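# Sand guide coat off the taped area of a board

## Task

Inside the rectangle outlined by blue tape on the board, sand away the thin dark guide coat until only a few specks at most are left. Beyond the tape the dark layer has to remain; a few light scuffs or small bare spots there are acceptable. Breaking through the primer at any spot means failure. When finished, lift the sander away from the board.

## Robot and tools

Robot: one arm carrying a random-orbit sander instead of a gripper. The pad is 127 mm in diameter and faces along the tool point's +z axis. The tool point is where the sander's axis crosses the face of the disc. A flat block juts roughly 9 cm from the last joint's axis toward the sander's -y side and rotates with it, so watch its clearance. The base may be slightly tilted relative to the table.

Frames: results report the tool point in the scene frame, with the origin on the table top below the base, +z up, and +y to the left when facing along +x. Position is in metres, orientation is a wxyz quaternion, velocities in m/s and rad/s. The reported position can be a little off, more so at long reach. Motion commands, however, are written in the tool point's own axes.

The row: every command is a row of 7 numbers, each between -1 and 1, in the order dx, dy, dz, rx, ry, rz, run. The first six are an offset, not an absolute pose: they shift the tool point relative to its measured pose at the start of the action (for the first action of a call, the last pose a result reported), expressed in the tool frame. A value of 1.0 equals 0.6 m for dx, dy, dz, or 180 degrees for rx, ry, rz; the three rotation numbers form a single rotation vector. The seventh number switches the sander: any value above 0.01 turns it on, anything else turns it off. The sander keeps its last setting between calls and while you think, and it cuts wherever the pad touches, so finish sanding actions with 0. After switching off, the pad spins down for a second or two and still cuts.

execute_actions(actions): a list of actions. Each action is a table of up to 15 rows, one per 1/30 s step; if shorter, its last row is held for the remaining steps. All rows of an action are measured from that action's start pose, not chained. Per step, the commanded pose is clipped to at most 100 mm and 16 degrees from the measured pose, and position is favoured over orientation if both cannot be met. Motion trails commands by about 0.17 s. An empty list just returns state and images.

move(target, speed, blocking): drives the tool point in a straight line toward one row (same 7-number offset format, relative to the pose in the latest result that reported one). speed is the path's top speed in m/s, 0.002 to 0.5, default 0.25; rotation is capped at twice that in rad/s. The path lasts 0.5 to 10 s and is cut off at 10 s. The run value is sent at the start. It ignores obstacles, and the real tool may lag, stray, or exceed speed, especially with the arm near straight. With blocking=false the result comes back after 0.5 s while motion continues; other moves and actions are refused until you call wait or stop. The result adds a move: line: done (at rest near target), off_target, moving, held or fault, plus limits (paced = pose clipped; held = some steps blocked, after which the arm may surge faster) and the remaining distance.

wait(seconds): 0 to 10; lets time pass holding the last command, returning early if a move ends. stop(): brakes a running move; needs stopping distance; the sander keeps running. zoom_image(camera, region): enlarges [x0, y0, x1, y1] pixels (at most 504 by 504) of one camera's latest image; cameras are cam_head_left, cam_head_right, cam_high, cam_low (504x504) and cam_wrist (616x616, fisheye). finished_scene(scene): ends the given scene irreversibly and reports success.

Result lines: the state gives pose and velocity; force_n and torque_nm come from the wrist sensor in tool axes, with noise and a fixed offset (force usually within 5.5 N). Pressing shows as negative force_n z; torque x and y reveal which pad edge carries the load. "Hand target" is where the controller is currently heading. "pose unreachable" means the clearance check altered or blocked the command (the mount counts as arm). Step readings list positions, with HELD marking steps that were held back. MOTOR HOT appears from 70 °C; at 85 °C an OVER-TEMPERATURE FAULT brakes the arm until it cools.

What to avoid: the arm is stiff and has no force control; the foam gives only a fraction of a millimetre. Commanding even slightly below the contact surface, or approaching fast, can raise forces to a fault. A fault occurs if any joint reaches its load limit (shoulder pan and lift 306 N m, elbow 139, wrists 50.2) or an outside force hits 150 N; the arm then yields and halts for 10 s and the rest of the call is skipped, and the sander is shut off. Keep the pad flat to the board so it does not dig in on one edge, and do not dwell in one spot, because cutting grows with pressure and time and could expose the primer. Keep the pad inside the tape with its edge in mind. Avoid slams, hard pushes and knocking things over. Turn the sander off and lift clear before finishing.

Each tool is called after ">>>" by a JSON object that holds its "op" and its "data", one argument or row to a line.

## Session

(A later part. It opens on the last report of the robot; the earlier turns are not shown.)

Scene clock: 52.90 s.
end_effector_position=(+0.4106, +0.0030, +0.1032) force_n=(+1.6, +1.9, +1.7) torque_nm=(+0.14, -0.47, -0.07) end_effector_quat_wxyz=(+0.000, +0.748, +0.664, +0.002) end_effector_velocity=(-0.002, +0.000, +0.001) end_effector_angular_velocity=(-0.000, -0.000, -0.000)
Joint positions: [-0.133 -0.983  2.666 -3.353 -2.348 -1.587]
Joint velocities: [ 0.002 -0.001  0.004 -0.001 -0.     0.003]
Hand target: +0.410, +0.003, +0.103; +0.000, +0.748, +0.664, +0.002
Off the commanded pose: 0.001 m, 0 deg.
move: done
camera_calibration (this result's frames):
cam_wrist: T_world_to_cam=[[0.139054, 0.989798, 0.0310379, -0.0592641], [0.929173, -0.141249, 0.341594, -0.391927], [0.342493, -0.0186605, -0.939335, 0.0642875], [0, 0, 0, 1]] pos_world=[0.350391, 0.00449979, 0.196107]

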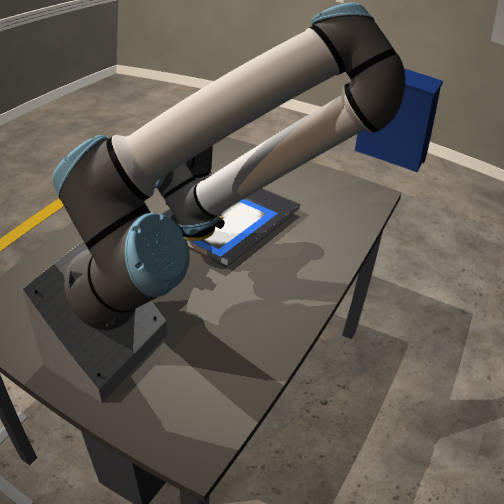

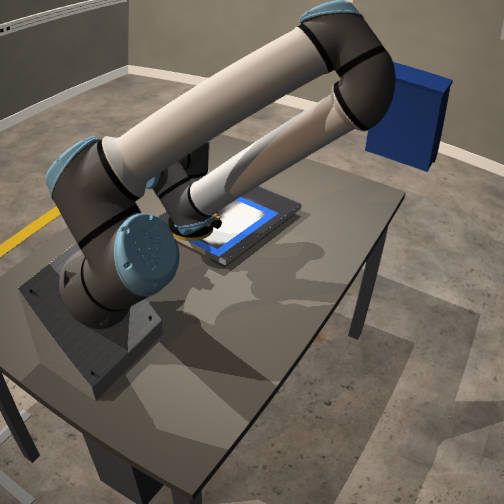

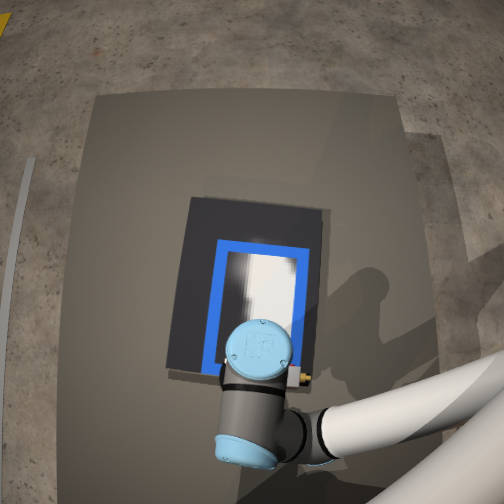

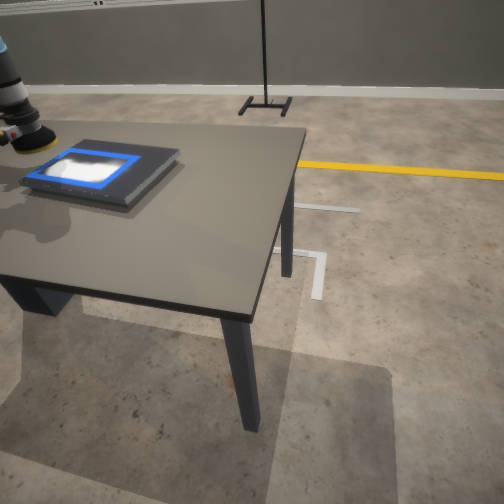

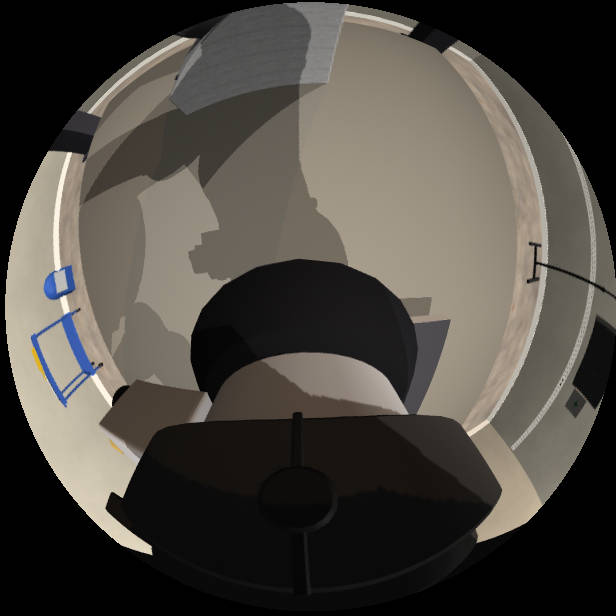

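>>> {"op": "move", "data": {
  "target": [-0.05,0.152,0.097,0.001,-0.0006,0,0],
  "speed": 0.1
}}

>>> {"op": "move", "data": {
  "target": [0,0,0.0032,0,0,0,1],
  "speed": 0.005
}}

Scene clock: 56.37 s.
end_effector_position=(+0.4974, -0.0374, +0.0451) force_n=(+2.8, +0.2, +1.9) torque_nm=(-0.05, -0.62, +0.02) end_effector_quat_wxyz=(+0.000, +0.748, +0.664, +0.000) end_effector_velocity=(+0.002, -0.001, -0.001) end_effector_angular_velocity=(-0.000, +0.000, -0.002)
Joint positions: [-0.26  -0.918  2.522 -3.391 -2.331 -1.758]
Joint velocities: [-0.002  0.002 -0.003 -0.     0.    -0.001]
Hand target: +0.498, -0.038, +0.045; +0.000, +0.748, +0.664, +0.000
Off the commanded pose: 0.000 m, 0 deg.
move: done
camera_calibration (this result's frames):
cam_wrist: T_world_to_cam=[[0.1391, 0.989869, 0.0284819, -0.0294385], [0.930414, -0.140485, 0.338517, -0.458891], [0.339089, -0.0205876, -0.940529, -0.0190882], [0, 0, 0, 1]] pos_world=[0.437526, -0.0357201, 0.138228]

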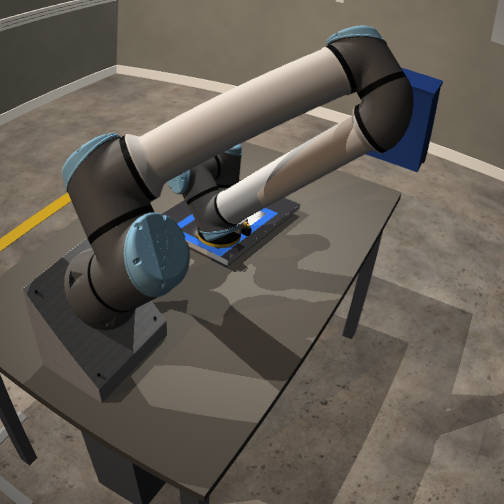

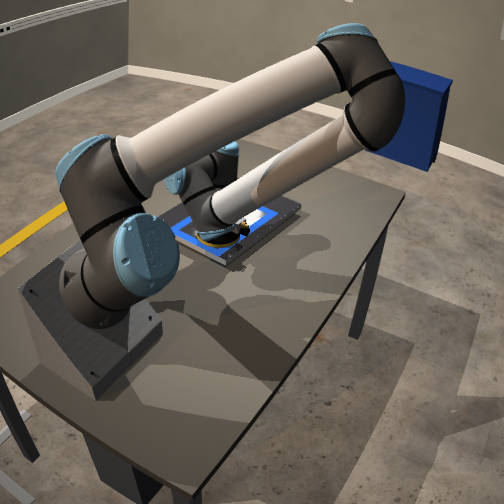

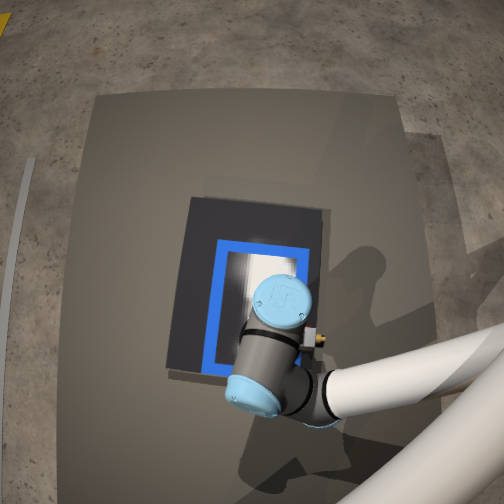

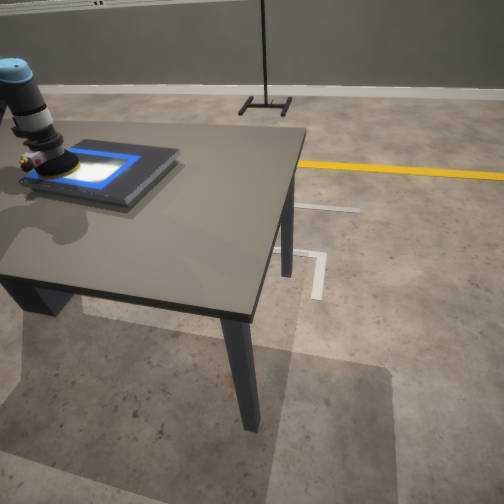

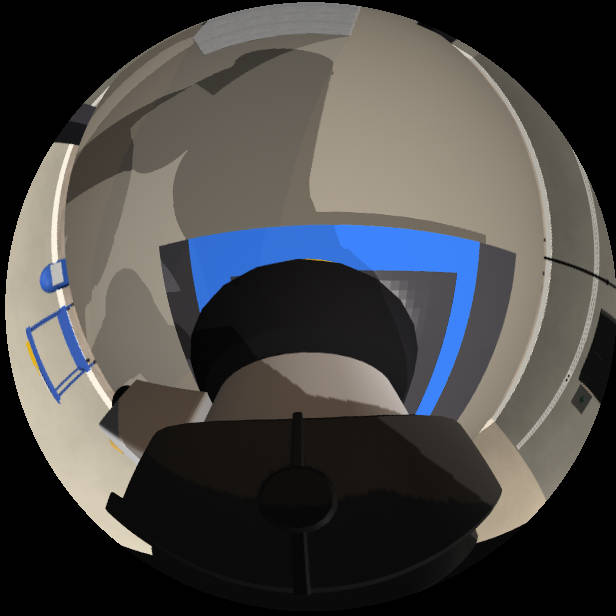

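Scene clock: 57.07 s.
end_effector_position=(+0.4974, -0.0374, +0.0433) force_n=(+4.1, +2.0, -43.7) torque_nm=(+0.52, -1.11, -0.17) end_effector_quat_wxyz=(+0.000, +0.748, +0.664, +0.000) end_effector_velocity=(+0.001, -0.000, -0.001) end_effector_angular_velocity=(-0.000, -0.000, -0.001)
Joint positions: [-0.263 -0.913  2.521 -3.397 -2.33  -1.761]
Joint velocities: [-0.002  0.002 -0.001 -0.003  0.    -0.001]
Hand target: +0.497, -0.037, +0.043; +0.000, +0.748, +0.664, +0.000
Off the commanded pose: 0.000 m, 0 deg.
move: done
camera_calibration (this result's frames):
cam_wrist: T_world_to_cam=[[0.139112, 0.989866, 0.0285156, -0.0294121], [0.930377, -0.140506, 0.338611, -0.458296], [0.339186, -0.0205747, -0.940494, -0.0208071], [0, 0, 0, 1]] pos_world=[0.437536, -0.0357076, 0.136454]

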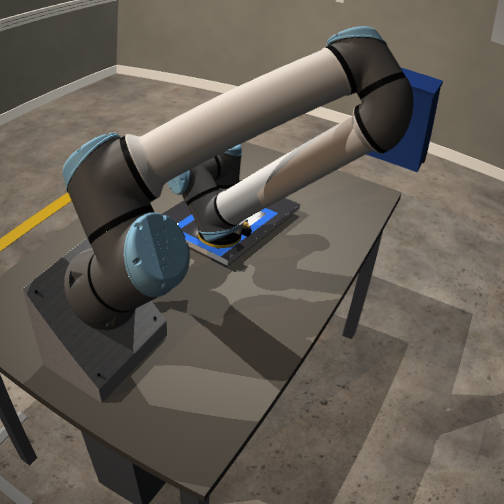

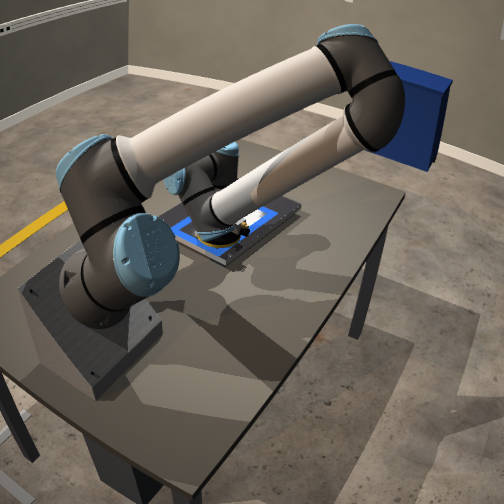

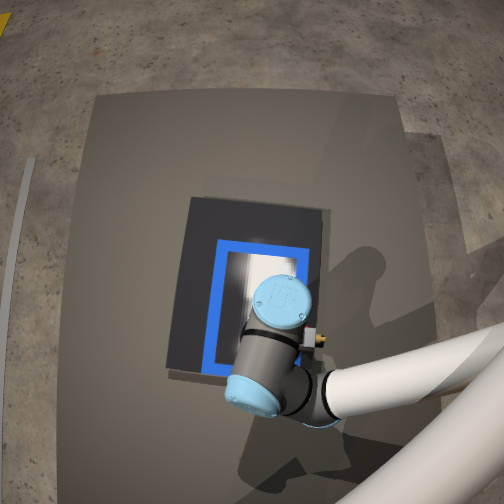

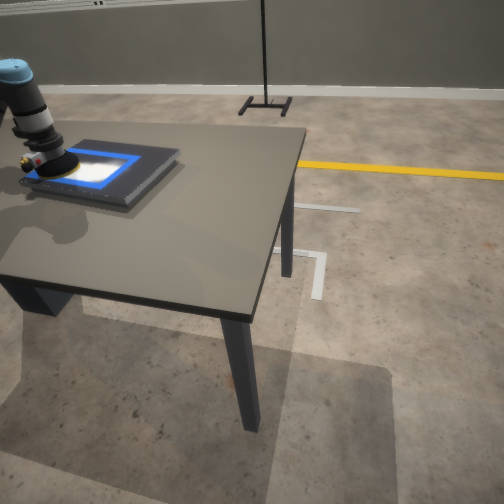

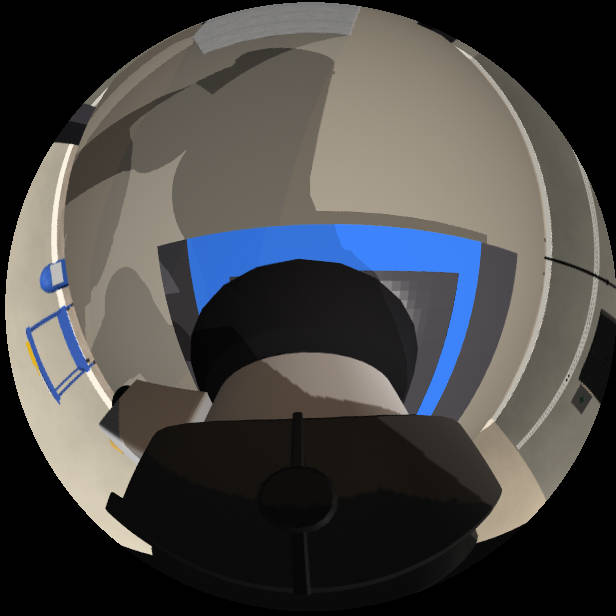

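>>> {"op": "move", "data": {
  "target": [0.1,0,0.0004,0,-0.001,0,1],
  "speed": 0.015
}}

>>> {"op": "move", "data": {
  "target": [0,0.278,-0.001,-0.001,0,0,1],
  "speed": 0.02
}}

>>> {"op": "move", "data": {
  "target": [-0.05,0.25,-0.15,0,0,0,0],
  "speed": 0.15
}}

Scene clock: 62.60 s.
end_effector_position=(+0.5045, +0.0220, +0.0433) force_n=(+10.1, +6.4, -48.3) torque_nm=(+0.47, -1.91, -0.11) end_effector_quat_wxyz=(+0.001, +0.748, +0.664, -0.001) end_effector_velocity=(-0.000, +0.003, +0.000) end_effector_angular_velocity=(-0.001, +0.001, +0.001)
Joint positions: [-0.172 -0.827  2.482 -3.359 -2.349 -1.638]
Joint velocities: [ 0.004  0.004 -0.001  0.002 -0.002  0.006]
Hand target: +0.505, +0.022, +0.043; +0.001, +0.748, +0.664, -0.001
Off the commanded pose: 0.000 m, 0 deg.
move: done
camera_calibration (this result's frames):
cam_wrist: T_world_to_cam=[[0.139163, 0.989934, 0.0257862, -0.0891186], [0.930425, -0.139624, 0.338843, -0.456547], [0.339032, -0.0231624, -0.94049, -0.0219229], [0, 0, 0, 1]] pos_world=[0.444617, 0.0239688, 0.136377]

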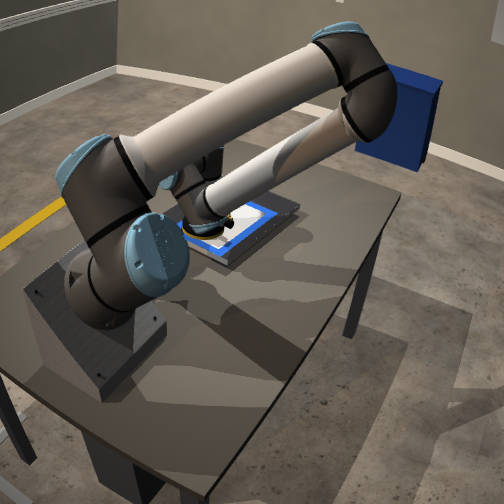

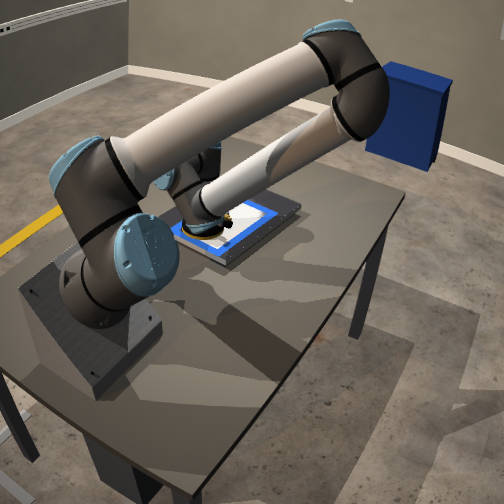

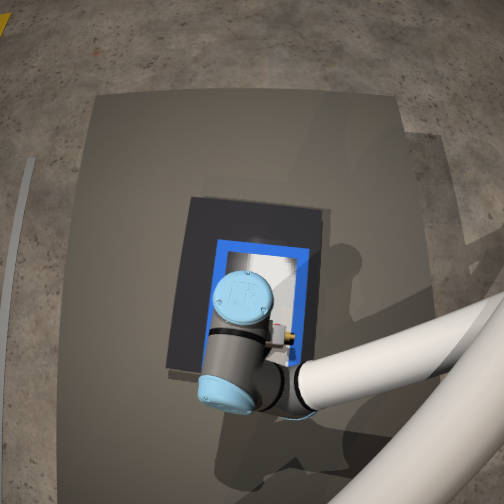

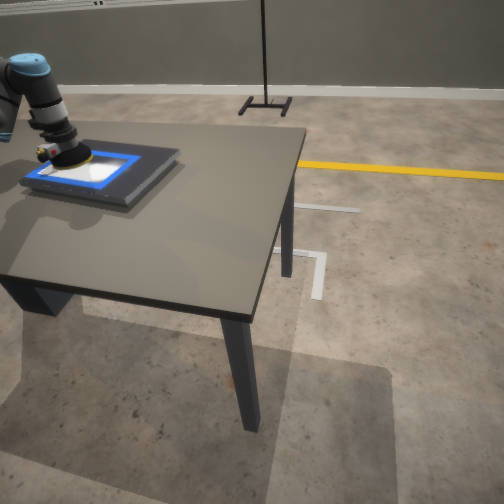

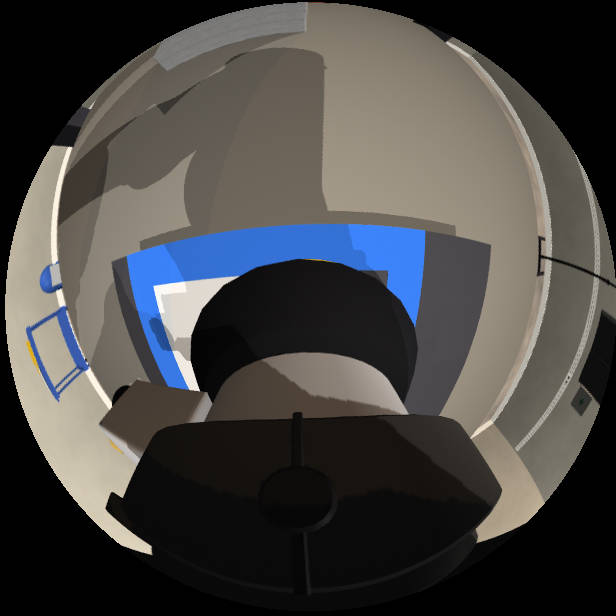

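Scene clock: 71.23 s.
end_effector_position=(+0.6698, +0.0024, +0.0438) force_n=(-0.8, -3.3, -55.9) torque_nm=(+0.73, -0.17, -0.10) end_effector_quat_wxyz=(+0.002, +0.748, +0.664, +0.000) end_effector_velocity=(+0.002, -0.000, -0.000) end_effector_angular_velocity=(+0.001, +0.001, +0.003)
Joint positions: [-0.16  -0.837  2.19  -3.049 -2.35  -1.624]
Joint velocities: [ 0.     0.001 -0.005  0.006  0.    -0.001]
Hand target: +0.670, +0.002, +0.044; +0.002, +0.748, +0.664, +0.000
Off the commanded pose: 0.000 m, 0 deg.
move: done
camera_calibration (this result's frames):
cam_wrist: T_world_to_cam=[[0.139083, 0.989942, 0.0259071, -0.0926289], [0.929349, -0.139516, 0.341828, -0.612691], [0.342004, -0.0234658, -0.939405, -0.0799684], [0, 0, 0, 1]] pos_world=[0.609636, 0.00434052, 0.136712]

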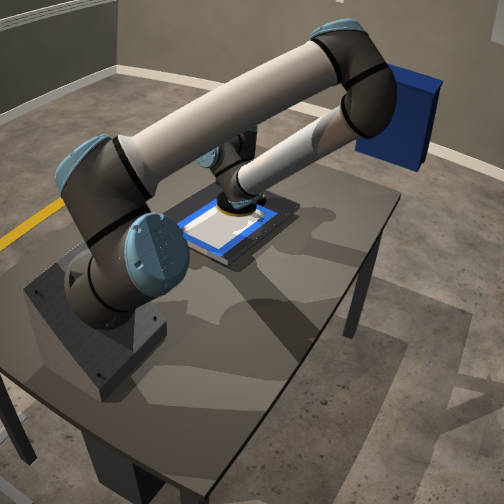

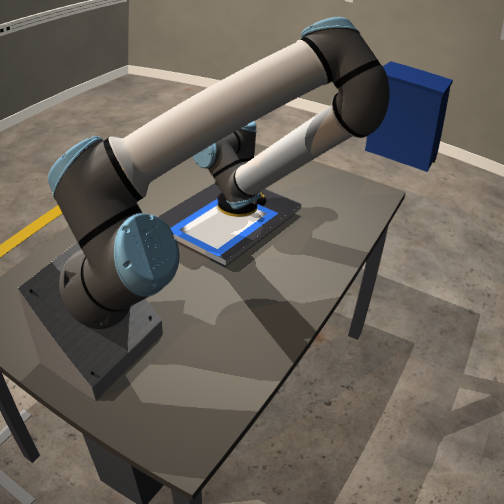

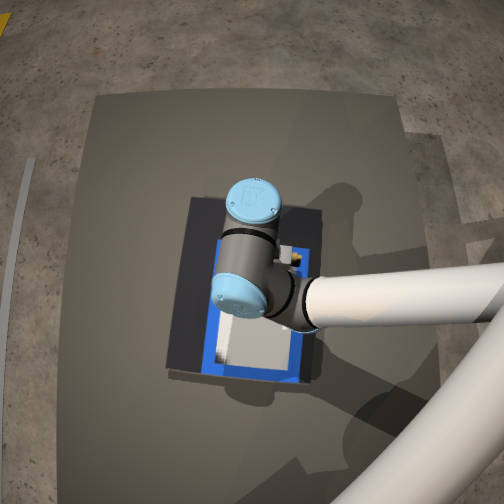

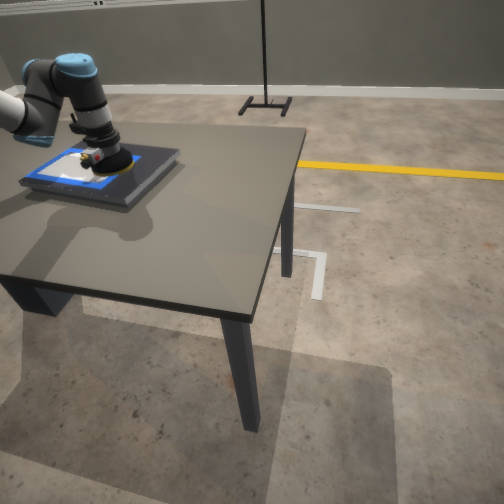

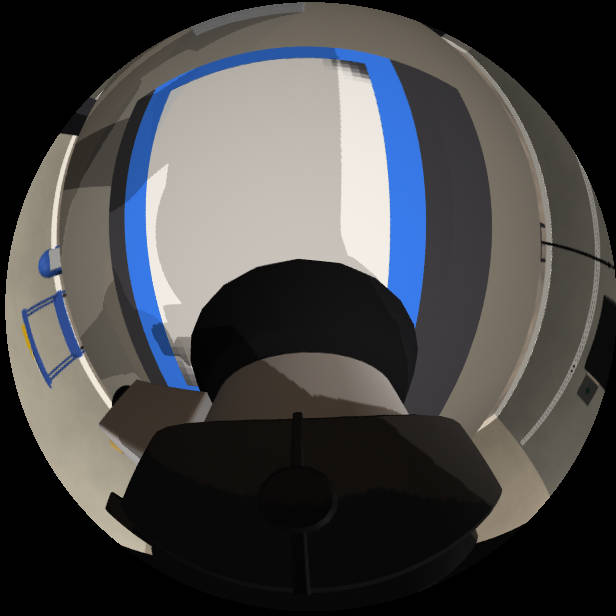

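Scene clock: 73.00 s.
end_effector_position=(+0.8148, -0.0449, +0.1342) force_n=(+2.1, +2.2, +3.9) torque_nm=(+0.30, -0.56, +0.08) end_effector_quat_wxyz=(+0.002, +0.748, +0.664, +0.000) end_effector_velocity=(+0.002, -0.000, +0.001) end_effector_angular_velocity=(-0.000, +0.001, +0.002)
Joint positions: [-0.1   -0.908  1.91  -2.64  -2.356 -1.541]
Joint velocities: [ 0.001  0.001 -0.005  0.007 -0.     0.   ]
Hand target: +0.815, -0.045, +0.134; +0.002, +0.748, +0.664, +0.000
Off the commanded pose: 0.000 m, 0 deg.
move: done
camera_calibration (this result's frames):
cam_wrist: T_world_to_cam=[[0.139099, 0.989931, 0.0262167, -0.0683838], [0.929256, -0.139631, 0.342033, -0.784912], [0.34225, -0.0232144, -0.939322, -0.0459478], [0, 0, 0, 1]] pos_world=[0.754622, -0.0429696, 0.227099]

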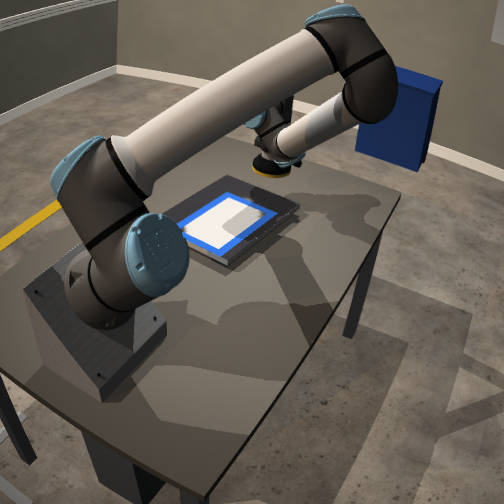

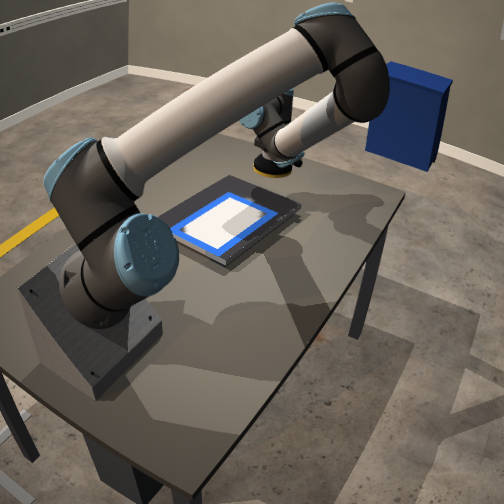

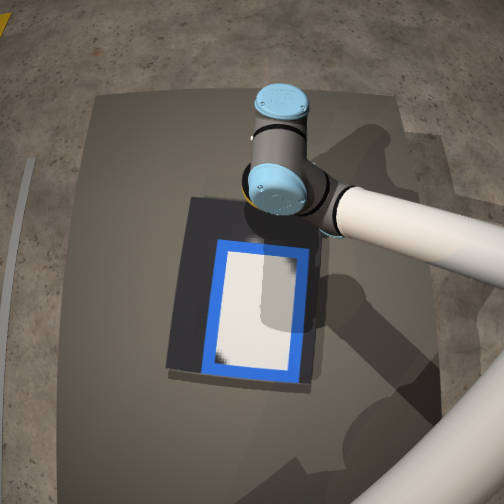

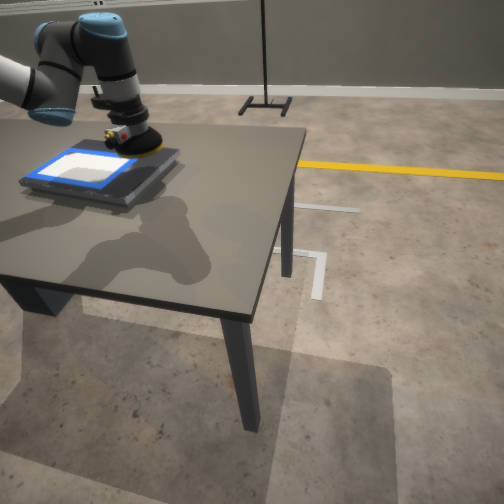

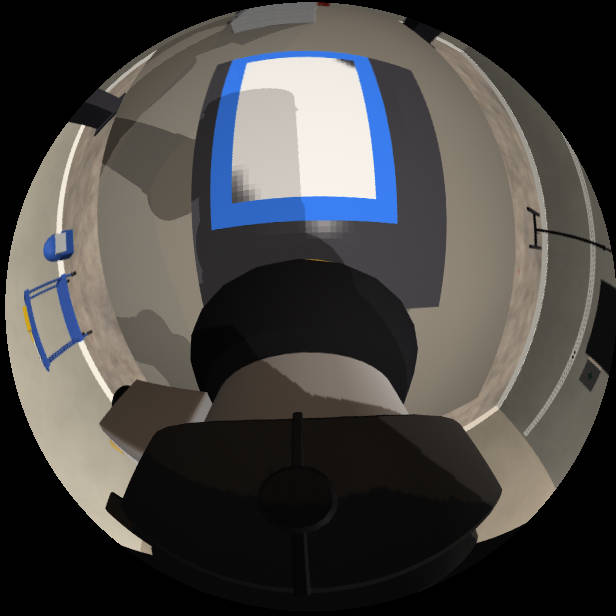

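>>> {"op": "move", "data": {
  "target": [-0.05,-0.268,0.148,0.0012,0.002,0,1],
  "speed": 0.15
}}

>>> {"op": "move", "data": {
  "target": [0,0,0.0022,0,0,0,1],
  "speed": 0.005
}}

>>> {"op": "wait", "data": {
  "seconds": 2
}}

>>> {"op": "move", "data": {
  "target": [0.103,-0.262,-0.004,0.0005,-0.002,0,1],
  "speed": 0.15
}}

Scene clock: 76.97 s.
end_effector_position=(+0.6520, -0.0560, +0.0450) force_n=(+4.7, +3.9, -0.2) torque_nm=(+0.25, -0.98, -0.10) end_effector_quat_wxyz=(-0.001, +0.748, +0.664, +0.001) end_effector_velocity=(-0.003, -0.000, -0.001) end_effector_angular_velocity=(-0.001, -0.001, -0.001)
Joint positions: [-0.228 -0.919  2.241 -3.078 -2.334 -1.713]
Joint velocities: [-0.003  0.001  0.005 -0.011 -0.    -0.004]
Hand target: +0.652, -0.056, +0.045; -0.001, +0.748, +0.664, +0.001
Off the commanded pose: 0.000 m, 0 deg.
move: done
camera_calibration (this result's frames):
cam_wrist: T_world_to_cam=[[0.139163, 0.98976, 0.0317721, -0.0327212], [0.930416, -0.14167, 0.338018, -0.605377], [0.339058, -0.0174784, -0.940603, -0.0717664], [0, 0, 0, 1]] pos_world=[0.592139, -0.054632, 0.138164]

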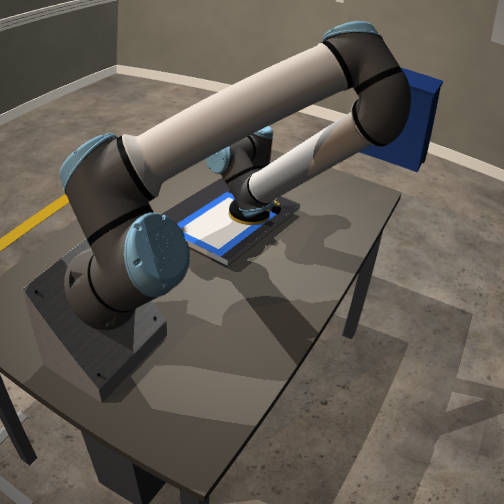

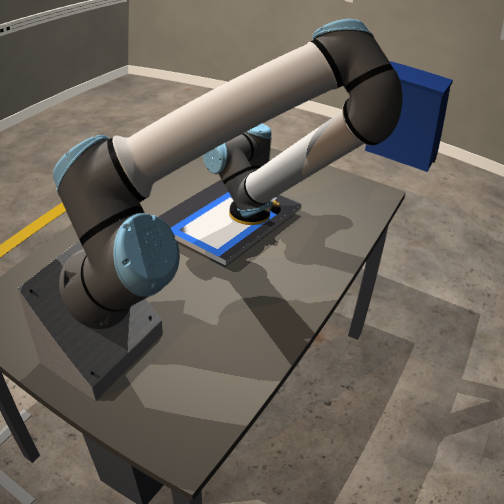

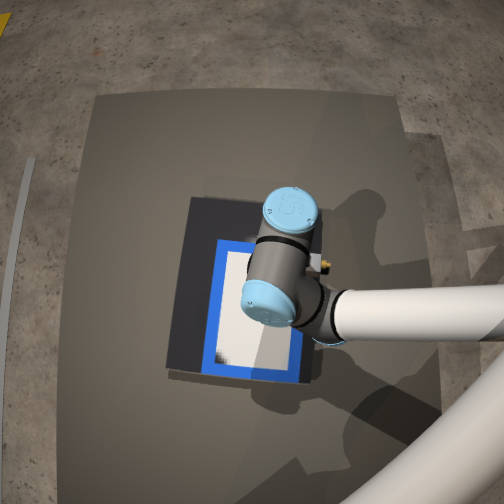

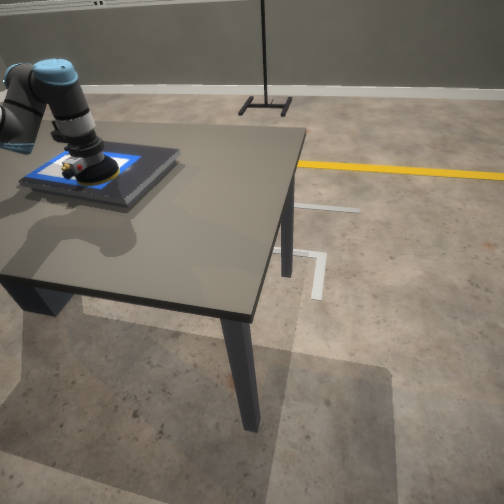

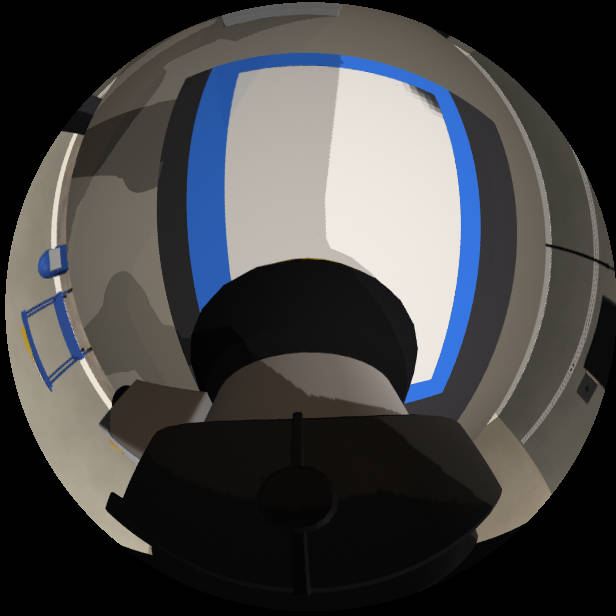

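Scene clock: 77.67 s.
end_effector_position=(+0.6521, -0.0560, +0.0439) force_n=(+9.7, +5.0, -45.0) torque_nm=(+0.10, -2.15, -0.10) end_effector_quat_wxyz=(-0.001, +0.748, +0.664, +0.001) end_effector_velocity=(+0.000, -0.000, -0.001) end_effector_angular_velocity=(-0.001, -0.000, -0.002)
Joint positions: [-0.229 -0.917  2.241 -3.081 -2.334 -1.715]
Joint velocities: [-0.001  0.001 -0.    -0.002 -0.     0.   ]
Hand target: +0.652, -0.056, +0.044; -0.001, +0.748, +0.664, +0.001
Off the commanded pose: 0.000 m, 0 deg.
move: done
camera_calibration (this result's frames):
cam_wrist: T_world_to_cam=[[0.139184, 0.989755, 0.0318159, -0.0327174], [0.930372, -0.141702, 0.338125, -0.604986], [0.339169, -0.0174608, -0.940563, -0.0729724], [0, 0, 0, 1]] pos_world=[0.592166, -0.0546197, 0.136966]

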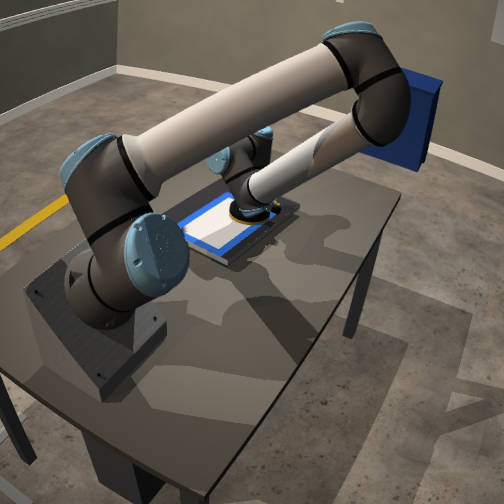

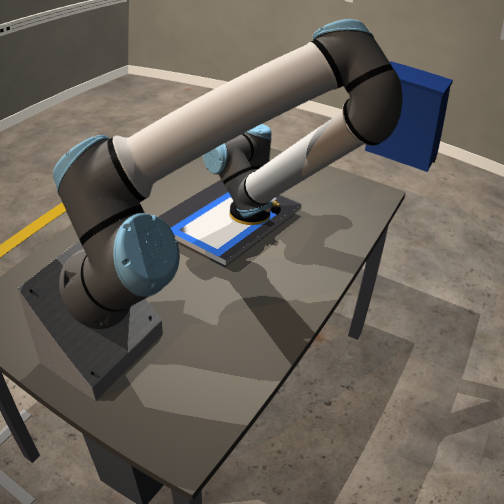

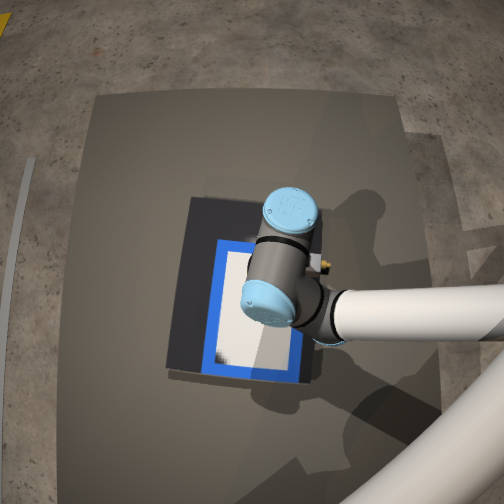

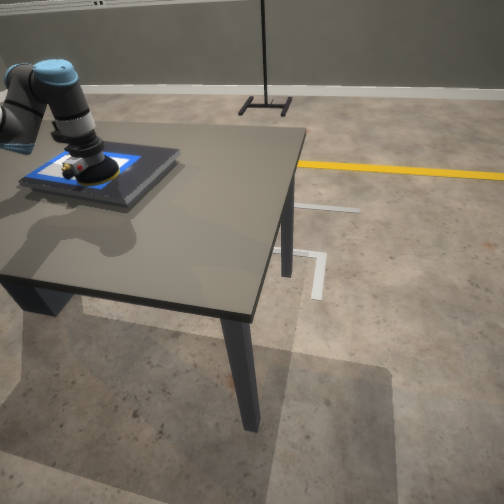

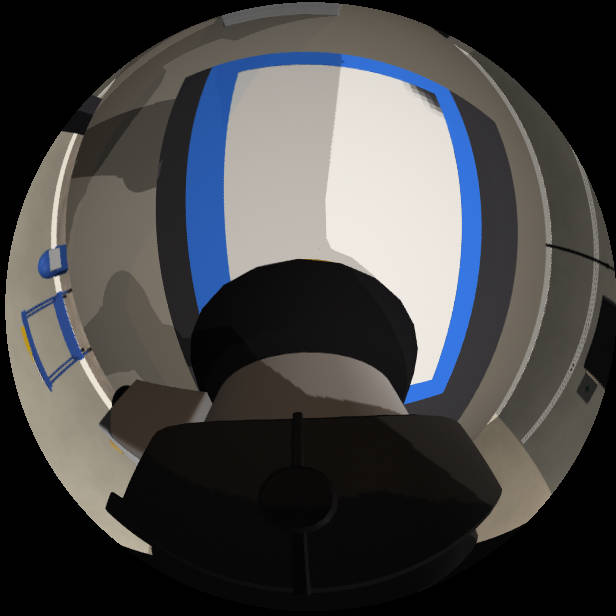

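Scene clock: 79.67 s.
end_effector_position=(+0.6520, -0.0560, +0.0437) force_n=(+11.7, +11.9, -46.7) torque_nm=(+0.08, -2.26, -0.15) end_effector_quat_wxyz=(-0.001, +0.748, +0.664, +0.001) end_effector_velocity=(-0.001, +0.001, -0.000) end_effector_angular_velocity=(+0.001, +0.001, +0.001)
Joint positions: [-0.229 -0.917  2.241 -3.081 -2.334 -1.715]
Joint velocities: [ 0.     0.     0.001 -0.     0.001 -0.   ]
Hand target: +0.652, -0.056, +0.044; -0.001, +0.748, +0.664, +0.001
Off the commanded pose: 0.000 m, 0 deg.
wait: 2.00 s; no rest ("run" is on)
camera_calibration (this result's frames):
cam_wrist: T_world_to_cam=[[0.139179, 0.989758, 0.0317435, -0.032685], [0.930411, -0.141675, 0.338029, -0.604935], [0.339065, -0.0175122, -0.9406, -0.0730173], [0, 0, 0, 1]] pos_world=[0.592145, -0.0546327, 0.136843]

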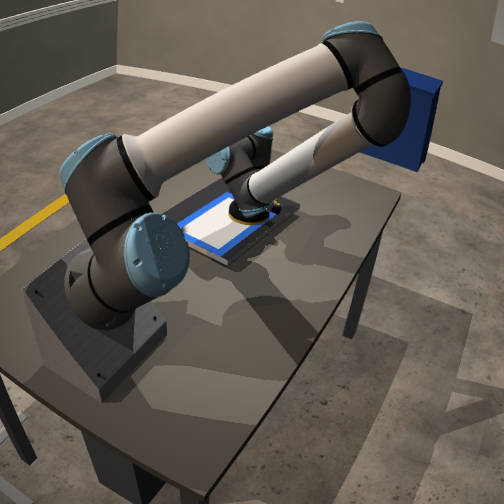

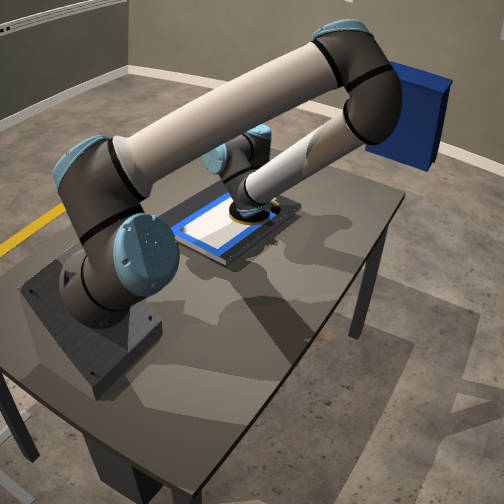

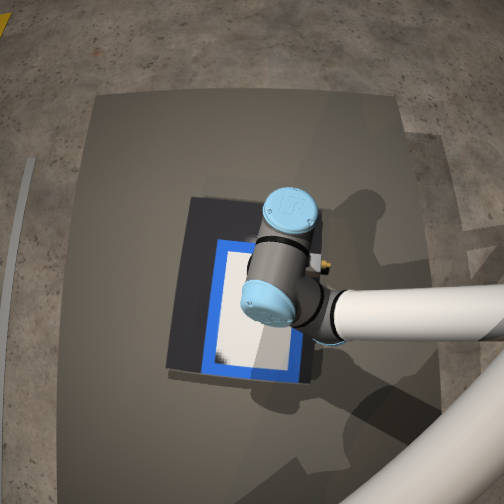

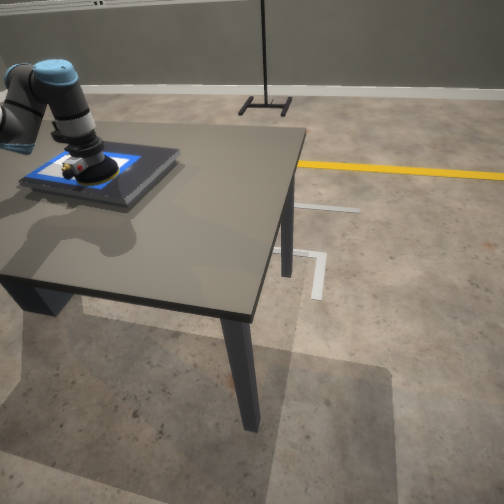

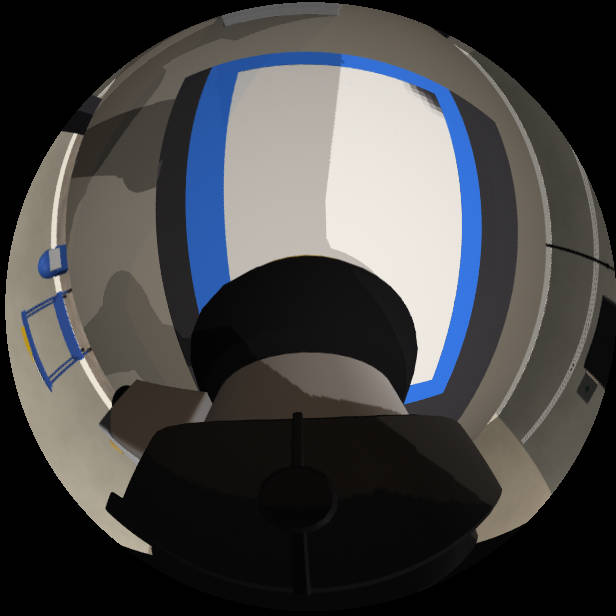

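Scene clock: 81.37 s.
end_effector_position=(+0.5035, +0.0239, +0.0466) force_n=(+1.1, +0.8, +3.2) torque_nm=(+0.07, -0.29, -0.05) end_effector_quat_wxyz=(+0.000, +0.748, +0.664, -0.002) end_effector_velocity=(-0.002, +0.002, +0.000) end_effector_angular_velocity=(+0.000, -0.001, +0.001)
Joint positions: [-0.165 -0.833  2.483 -3.343 -2.35  -1.626]
Joint velocities: [ 0.002  0.003  0.003 -0.005  0.     0.001]
Hand target: +0.503, +0.024, +0.047; +0.000, +0.748, +0.664, -0.002
Off the commanded pose: 0.000 m, 0 deg.
move: done
camera_calibration (this result's frames):
cam_wrist: T_world_to_cam=[[0.139268, 0.98992, 0.025751, -0.0909679], [0.931169, -0.139762, 0.336735, -0.456785], [0.33694, -0.022918, -0.941247, -0.0172916], [0, 0, 0, 1]] pos_world=[0.443839, 0.0258133, 0.139882]

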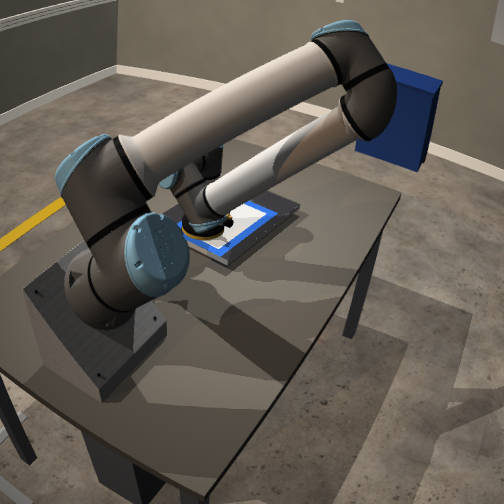

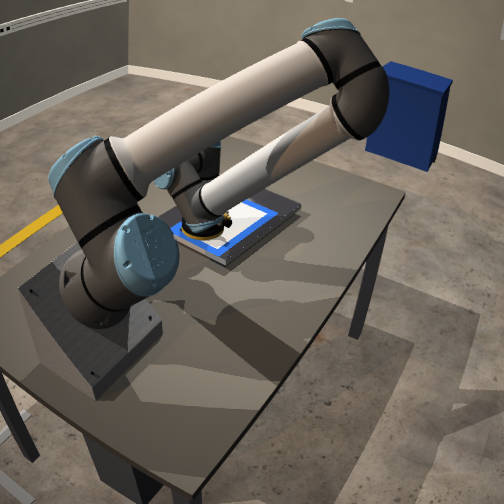

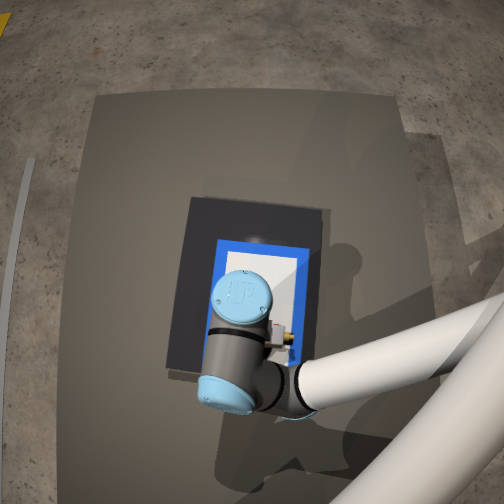

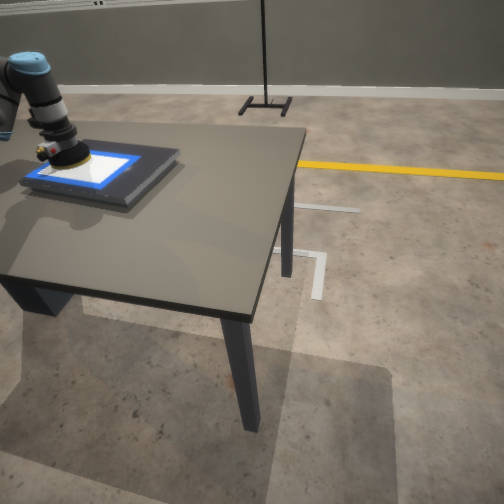

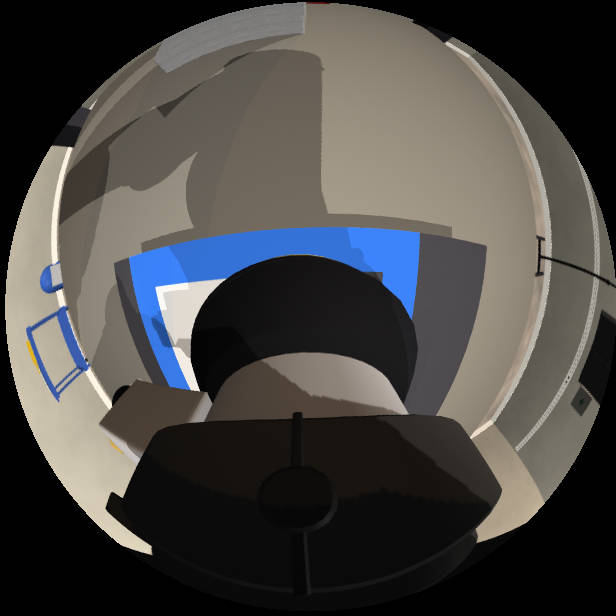

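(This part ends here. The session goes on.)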